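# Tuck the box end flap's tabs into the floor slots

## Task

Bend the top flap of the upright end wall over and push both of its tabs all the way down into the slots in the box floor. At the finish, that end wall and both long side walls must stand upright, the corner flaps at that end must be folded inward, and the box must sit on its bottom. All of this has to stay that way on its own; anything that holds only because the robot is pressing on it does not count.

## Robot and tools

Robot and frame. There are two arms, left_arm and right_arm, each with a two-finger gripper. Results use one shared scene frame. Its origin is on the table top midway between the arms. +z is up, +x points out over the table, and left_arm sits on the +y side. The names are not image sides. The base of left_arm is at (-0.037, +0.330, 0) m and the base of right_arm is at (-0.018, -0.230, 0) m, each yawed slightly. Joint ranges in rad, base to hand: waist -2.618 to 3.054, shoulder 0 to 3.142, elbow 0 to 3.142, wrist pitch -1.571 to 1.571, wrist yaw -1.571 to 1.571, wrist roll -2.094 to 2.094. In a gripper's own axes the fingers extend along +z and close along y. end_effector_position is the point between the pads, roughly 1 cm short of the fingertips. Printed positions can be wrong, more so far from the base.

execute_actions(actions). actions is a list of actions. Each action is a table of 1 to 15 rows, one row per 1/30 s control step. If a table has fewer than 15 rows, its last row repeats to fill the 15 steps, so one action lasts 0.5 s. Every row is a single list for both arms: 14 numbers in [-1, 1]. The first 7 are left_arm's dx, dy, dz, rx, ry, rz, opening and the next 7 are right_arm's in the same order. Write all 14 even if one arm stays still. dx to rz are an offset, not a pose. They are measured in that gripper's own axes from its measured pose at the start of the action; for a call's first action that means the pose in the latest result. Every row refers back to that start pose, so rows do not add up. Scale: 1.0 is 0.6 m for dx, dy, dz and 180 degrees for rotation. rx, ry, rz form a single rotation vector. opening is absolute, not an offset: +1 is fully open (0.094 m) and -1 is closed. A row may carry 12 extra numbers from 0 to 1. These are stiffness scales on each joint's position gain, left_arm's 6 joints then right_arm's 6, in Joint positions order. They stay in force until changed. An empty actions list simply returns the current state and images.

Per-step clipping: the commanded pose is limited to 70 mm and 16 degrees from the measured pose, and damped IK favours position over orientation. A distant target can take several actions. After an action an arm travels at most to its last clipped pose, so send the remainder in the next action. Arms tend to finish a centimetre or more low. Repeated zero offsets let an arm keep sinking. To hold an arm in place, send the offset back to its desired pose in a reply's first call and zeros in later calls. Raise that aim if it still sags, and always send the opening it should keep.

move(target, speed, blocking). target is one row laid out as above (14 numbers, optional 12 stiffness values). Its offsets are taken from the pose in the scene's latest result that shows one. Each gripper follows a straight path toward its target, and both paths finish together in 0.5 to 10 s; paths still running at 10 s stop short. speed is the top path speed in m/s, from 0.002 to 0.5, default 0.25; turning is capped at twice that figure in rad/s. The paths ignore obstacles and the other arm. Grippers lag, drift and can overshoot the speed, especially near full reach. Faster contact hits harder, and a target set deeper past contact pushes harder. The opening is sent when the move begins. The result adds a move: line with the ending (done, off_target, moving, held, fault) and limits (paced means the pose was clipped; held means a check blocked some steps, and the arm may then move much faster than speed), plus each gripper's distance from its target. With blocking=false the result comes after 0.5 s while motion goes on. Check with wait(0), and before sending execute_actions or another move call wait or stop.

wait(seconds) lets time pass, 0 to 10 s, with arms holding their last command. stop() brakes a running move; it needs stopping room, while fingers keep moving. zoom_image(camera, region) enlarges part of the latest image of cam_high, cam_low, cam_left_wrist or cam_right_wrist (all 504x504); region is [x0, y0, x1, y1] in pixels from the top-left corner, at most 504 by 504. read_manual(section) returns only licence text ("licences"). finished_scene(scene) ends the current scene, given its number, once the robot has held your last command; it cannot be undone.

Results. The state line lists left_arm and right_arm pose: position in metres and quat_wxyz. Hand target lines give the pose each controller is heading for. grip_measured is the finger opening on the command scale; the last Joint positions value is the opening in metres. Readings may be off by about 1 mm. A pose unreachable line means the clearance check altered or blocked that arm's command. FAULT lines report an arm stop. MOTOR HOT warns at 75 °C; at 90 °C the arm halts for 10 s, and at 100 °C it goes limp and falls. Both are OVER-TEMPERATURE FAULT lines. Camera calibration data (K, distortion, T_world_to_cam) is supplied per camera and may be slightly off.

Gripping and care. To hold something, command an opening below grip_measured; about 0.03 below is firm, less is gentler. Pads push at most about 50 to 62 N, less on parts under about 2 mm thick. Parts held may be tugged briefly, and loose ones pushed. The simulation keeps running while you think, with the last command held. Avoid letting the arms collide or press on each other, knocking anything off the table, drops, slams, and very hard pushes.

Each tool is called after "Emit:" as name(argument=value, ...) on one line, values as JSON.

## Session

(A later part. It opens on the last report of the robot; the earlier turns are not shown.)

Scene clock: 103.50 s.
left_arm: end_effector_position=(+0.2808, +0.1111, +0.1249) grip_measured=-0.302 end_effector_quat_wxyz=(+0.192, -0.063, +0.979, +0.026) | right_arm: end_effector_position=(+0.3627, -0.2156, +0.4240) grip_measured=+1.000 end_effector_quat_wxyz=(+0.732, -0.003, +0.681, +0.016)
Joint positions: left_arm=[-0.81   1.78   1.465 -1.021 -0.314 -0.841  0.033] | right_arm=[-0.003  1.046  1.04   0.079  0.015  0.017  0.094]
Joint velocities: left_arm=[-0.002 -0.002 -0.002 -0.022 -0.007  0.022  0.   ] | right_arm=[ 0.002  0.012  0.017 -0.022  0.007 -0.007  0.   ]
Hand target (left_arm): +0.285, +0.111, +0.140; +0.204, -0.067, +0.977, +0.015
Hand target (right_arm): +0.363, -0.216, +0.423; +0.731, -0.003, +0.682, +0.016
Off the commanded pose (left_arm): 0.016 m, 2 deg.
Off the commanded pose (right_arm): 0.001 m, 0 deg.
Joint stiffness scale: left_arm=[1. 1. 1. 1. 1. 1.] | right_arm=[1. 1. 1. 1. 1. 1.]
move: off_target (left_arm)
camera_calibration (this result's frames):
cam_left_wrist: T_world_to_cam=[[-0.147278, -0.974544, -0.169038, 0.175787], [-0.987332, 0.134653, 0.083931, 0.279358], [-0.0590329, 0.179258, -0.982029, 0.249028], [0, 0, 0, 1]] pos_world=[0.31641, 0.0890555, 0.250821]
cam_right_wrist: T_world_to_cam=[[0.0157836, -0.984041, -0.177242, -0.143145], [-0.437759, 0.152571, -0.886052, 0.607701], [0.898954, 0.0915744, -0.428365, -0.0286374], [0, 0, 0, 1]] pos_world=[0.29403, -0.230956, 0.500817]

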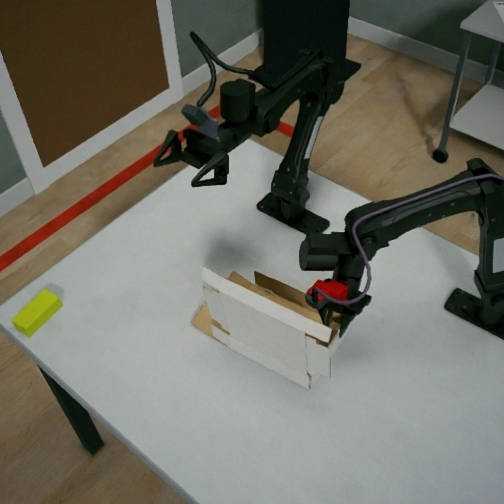

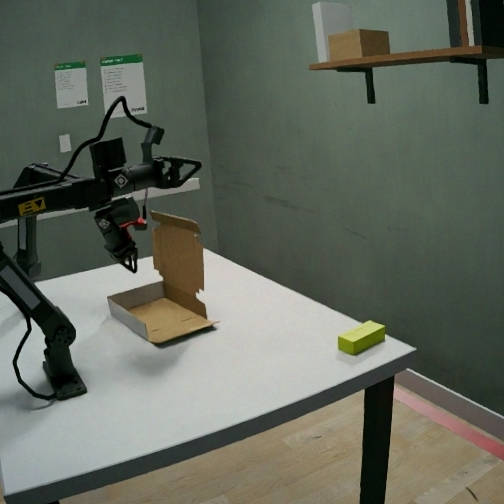

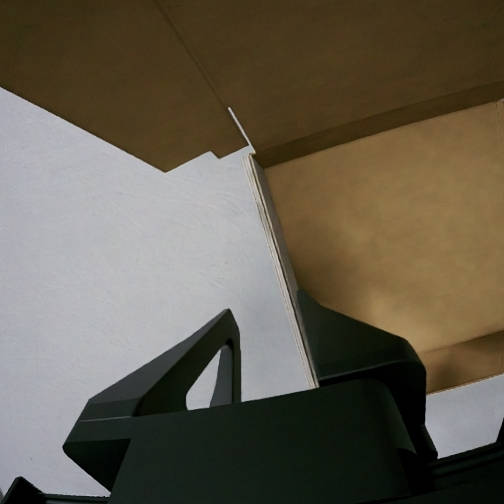

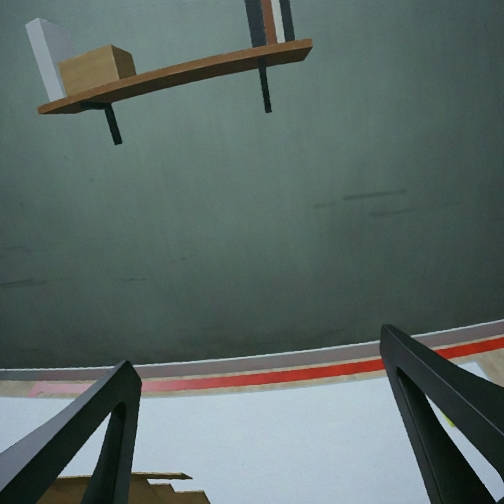

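Emit:
move(target=[0,-0.022,0.02,0,0,0,-1,0,0,0,0,0,0,1], speed=0.05)

Emit:
move(target=[0.03,0,0.065,0,0,0,-1,0,0,0,0,0,0,1], speed=0.03)

Scene clock: 106.87 s.
left_arm: end_effector_position=(+0.2821, +0.1068, +0.1067) grip_measured=-0.978 end_effector_quat_wxyz=(+0.180, -0.061, +0.981, +0.038) | right_arm: end_effector_position=(+0.3626, -0.2156, +0.4251) grip_measured=+1.000 end_effector_quat_wxyz=(+0.734, -0.003, +0.679, +0.016)
Joint positions: left_arm=[-0.816  1.832  1.465 -1.005 -0.314 -0.849  0.001] | right_arm=[-0.003  1.046  1.04   0.084  0.015  0.017  0.094]
Joint velocities: left_arm=[ 0.002  0.007 -0.032 -0.066 -0.007 -0.007 -0.001] | right_arm=[ 0.012 -0.002  0.007 -0.007 -0.022  0.051  0.   ]
Hand target (left_arm): +0.287, +0.099, +0.114; +0.192, -0.063, +0.979, +0.026
Hand target (right_arm): +0.363, -0.216, +0.424; +0.732, -0.003, +0.681, +0.016
Off the commanded pose (left_arm): 0.012 m, 2 deg.
Off the commanded pose (right_arm): 0.001 m, 0 deg.
Joint stiffness scale: left_arm=[1. 1. 1. 1. 1. 1.] | right_arm=[1. 1. 1. 1. 1. 1.]
move: off_target (left_arm)
camera_calibration (this result's frames):
cam_left_wrist: T_world_to_cam=[[-0.150238, -0.970858, -0.186715, 0.171111], [-0.985002, 0.130781, 0.112548, 0.279436], [-0.0848489, 0.200824, -0.975946, 0.236305], [0, 0, 0, 1]] pos_world=[0.321002, 0.0821243, 0.23112]
cam_right_wrist: T_world_to_cam=[[0.0165945, -0.984007, -0.177354, -0.143185], [-0.433702, 0.152739, -0.888017, 0.60807], [0.900904, 0.091655, -0.424231, -0.0305212], [0, 0, 0, 1]] pos_world=[0.293594, -0.230974, 0.501634]

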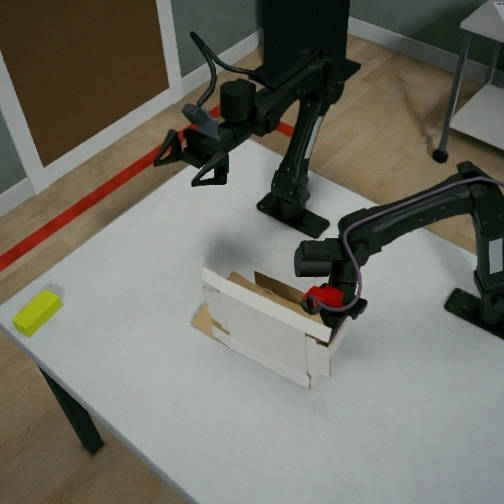

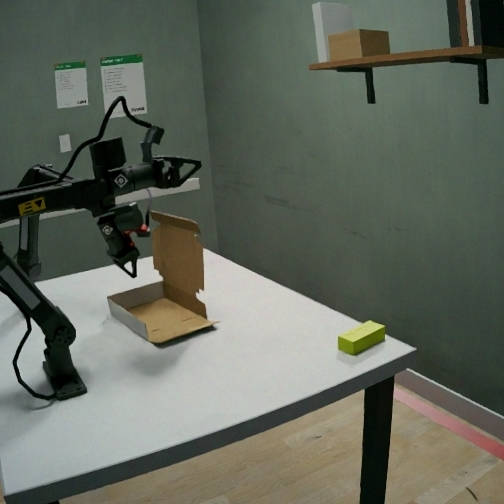

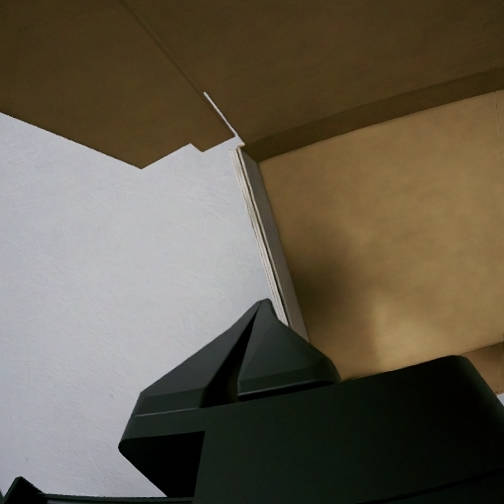

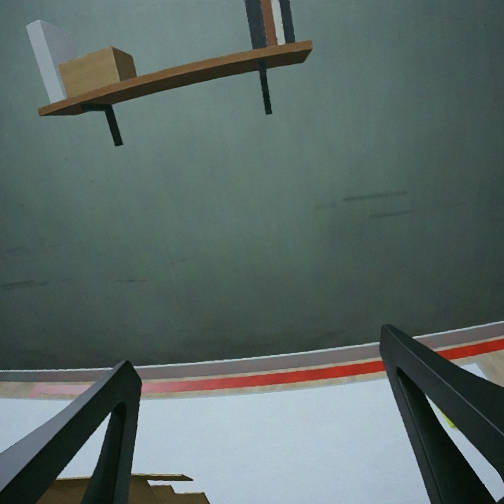

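Scene clock: 108.60 s.
left_arm: end_effector_position=(+0.2790, +0.1094, +0.0670) grip_measured=-0.978 end_effector_quat_wxyz=(+0.178, -0.061, +0.981, +0.039) | right_arm: end_effector_position=(+0.3625, -0.2156, +0.4263) grip_measured=+1.000 end_effector_quat_wxyz=(+0.736, -0.003, +0.677, +0.016)
Joint positions: left_arm=[-0.816  1.852  1.33  -0.856 -0.313 -0.849  0.001] | right_arm=[-0.003  1.046  1.04   0.088  0.015  0.017  0.094]
Joint velocities: left_arm=[ 0.002 -0.002 -0.002  0.022 -0.022 -0.022 -0.   ] | right_arm=[-0.012  0.012 -0.012  0.037 -0.007 -0.022  0.   ]
Hand target (left_arm): +0.279, +0.108, +0.064; +0.180, -0.061, +0.981, +0.038
Hand target (right_arm): +0.363, -0.216, +0.425; +0.734, -0.003, +0.679, +0.016
Off the commanded pose (left_arm): 0.003 m, 0 deg.
Off the commanded pose (right_arm): 0.001 m, 0 deg.
Joint stiffness scale: left_arm=[1. 1. 1. 1. 1. 1.] | right_arm=[1. 1. 1. 1. 1. 1.]
move: done
camera_calibration (this result's frames):
cam_left_wrist: T_world_to_cam=[[-0.151223, -0.970389, -0.188352, 0.166093], [-0.984503, 0.130734, 0.11689, 0.280155], [-0.0888045, 0.20311, -0.975121, 0.1976], [0, 0, 0, 1]] pos_world=[0.318479, 0.0844143, 0.19122]
cam_right_wrist: T_world_to_cam=[[0.0174059, -0.983974, -0.177462, -0.143227], [-0.429636, 0.152907, -0.889962, 0.60843], [0.902834, 0.0917347, -0.420089, -0.0324065], [0, 0, 0, 1]] pos_world=[0.293154, -0.230992, 0.502449]

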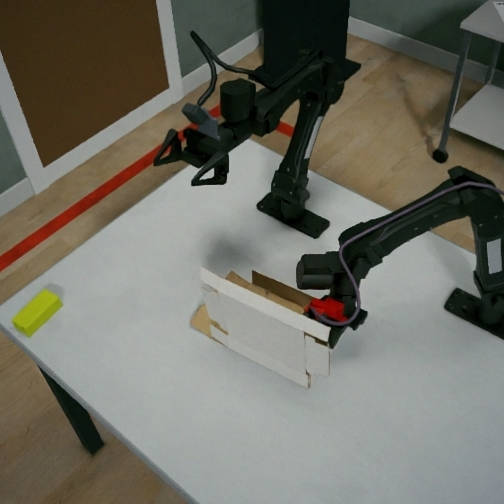

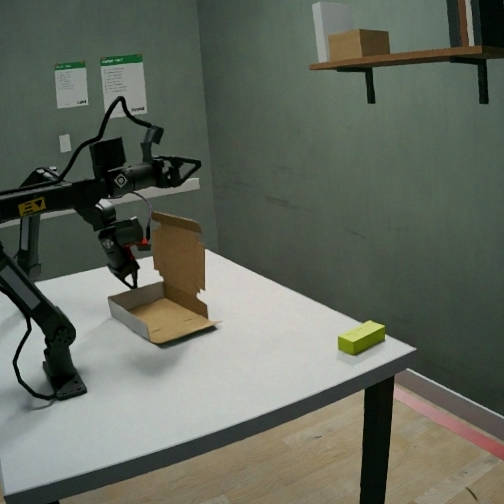

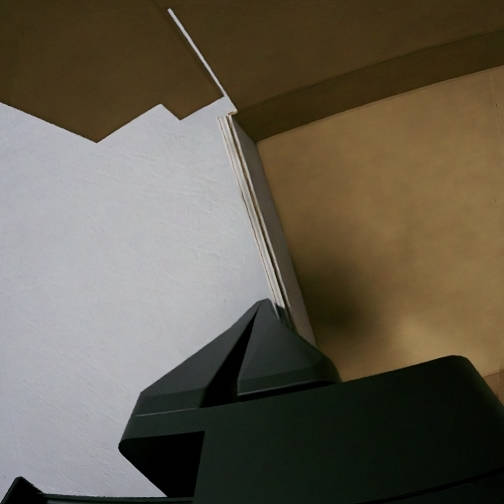

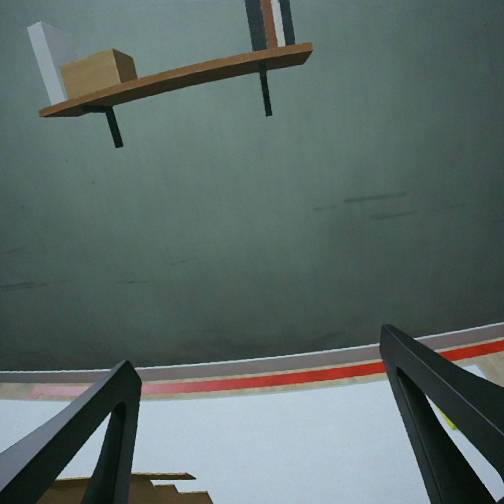

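Emit:
move(target=[-0.06,0.02,-0.15,0,0,0,-1,0,0,0,0,0,0,1], speed=0.1)

Emit:
finished_scene(scene=1)

Scene clock: 112.70 s.
left_arm: end_effector_position=(+0.2761, +0.1171, +0.1495) grip_measured=-0.978 end_effector_quat_wxyz=(+0.166, -0.056, +0.983, +0.051) | right_arm: end_effector_position=(+0.3624, -0.2156, +0.4274) grip_measured=+1.000 end_effector_quat_wxyz=(+0.737, -0.003, +0.676, +0.016)
Joint positions: left_arm=[-0.804  1.815  1.62  -1.212 -0.309 -0.832  0.001] | right_arm=[-0.003  1.046  1.04   0.093  0.015  0.017  0.094]
Joint velocities: left_arm=[-0.007 -0.012  0.007 -0.007 -0.037  0.022 -0.001] | right_arm=[-0.007  0.002 -0.007  0.007  0.007 -0.037  0.   ]
Hand target (left_arm): +0.280, +0.118, +0.164; +0.178, -0.061, +0.981, +0.039
Hand target (right_arm): +0.363, -0.216, +0.426; +0.736, -0.003, +0.677, +0.016
Off the commanded pose (left_arm): 0.015 m, 2 deg.
Off the commanded pose (right_arm): 0.001 m, 0 deg.
Joint stiffness scale: left_arm=[1. 1. 1. 1. 1. 1.] | right_arm=[1. 1. 1. 1. 1. 1.]
move: off_target (left_arm)
camera_calibration (this result's frames):
cam_left_wrist: T_world_to_cam=[[-0.161301, -0.965093, -0.206341, 0.193458], [-0.980372, 0.132673, 0.14584, 0.260964], [-0.113373, 0.225815, -0.967551, 0.279183], [0, 0, 0, 1]] pos_world=[0.318699, 0.089038, 0.271983]
cam_right_wrist: T_world_to_cam=[[0.0182178, -0.98394, -0.177566, -0.143271], [-0.425561, 0.153075, -0.891889, 0.608782], [0.904746, 0.0918136, -0.415938, -0.0342935], [0, 0, 0, 1]] pos_world=[0.292711, -0.23101, 0.503262]

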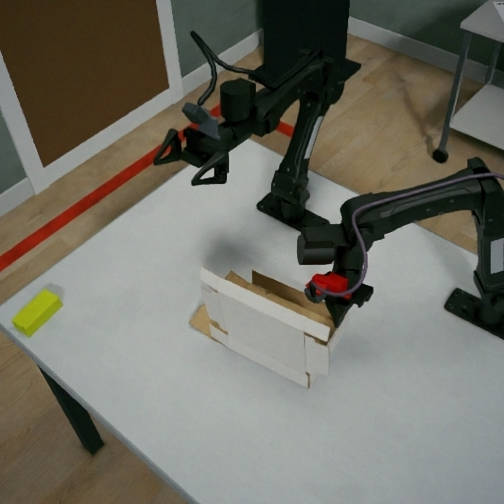

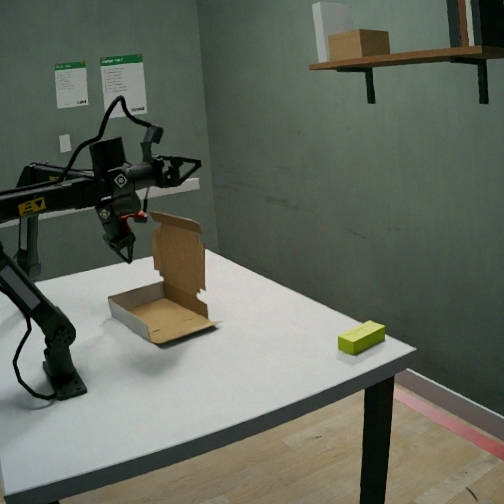

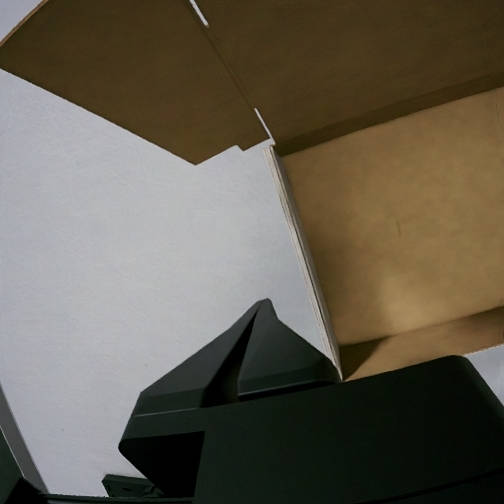

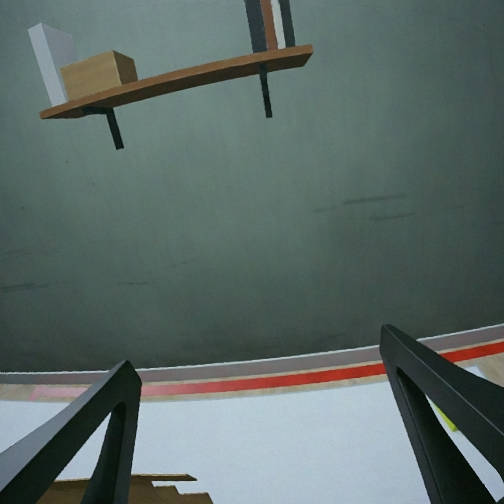

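The scene is finished: the task was done.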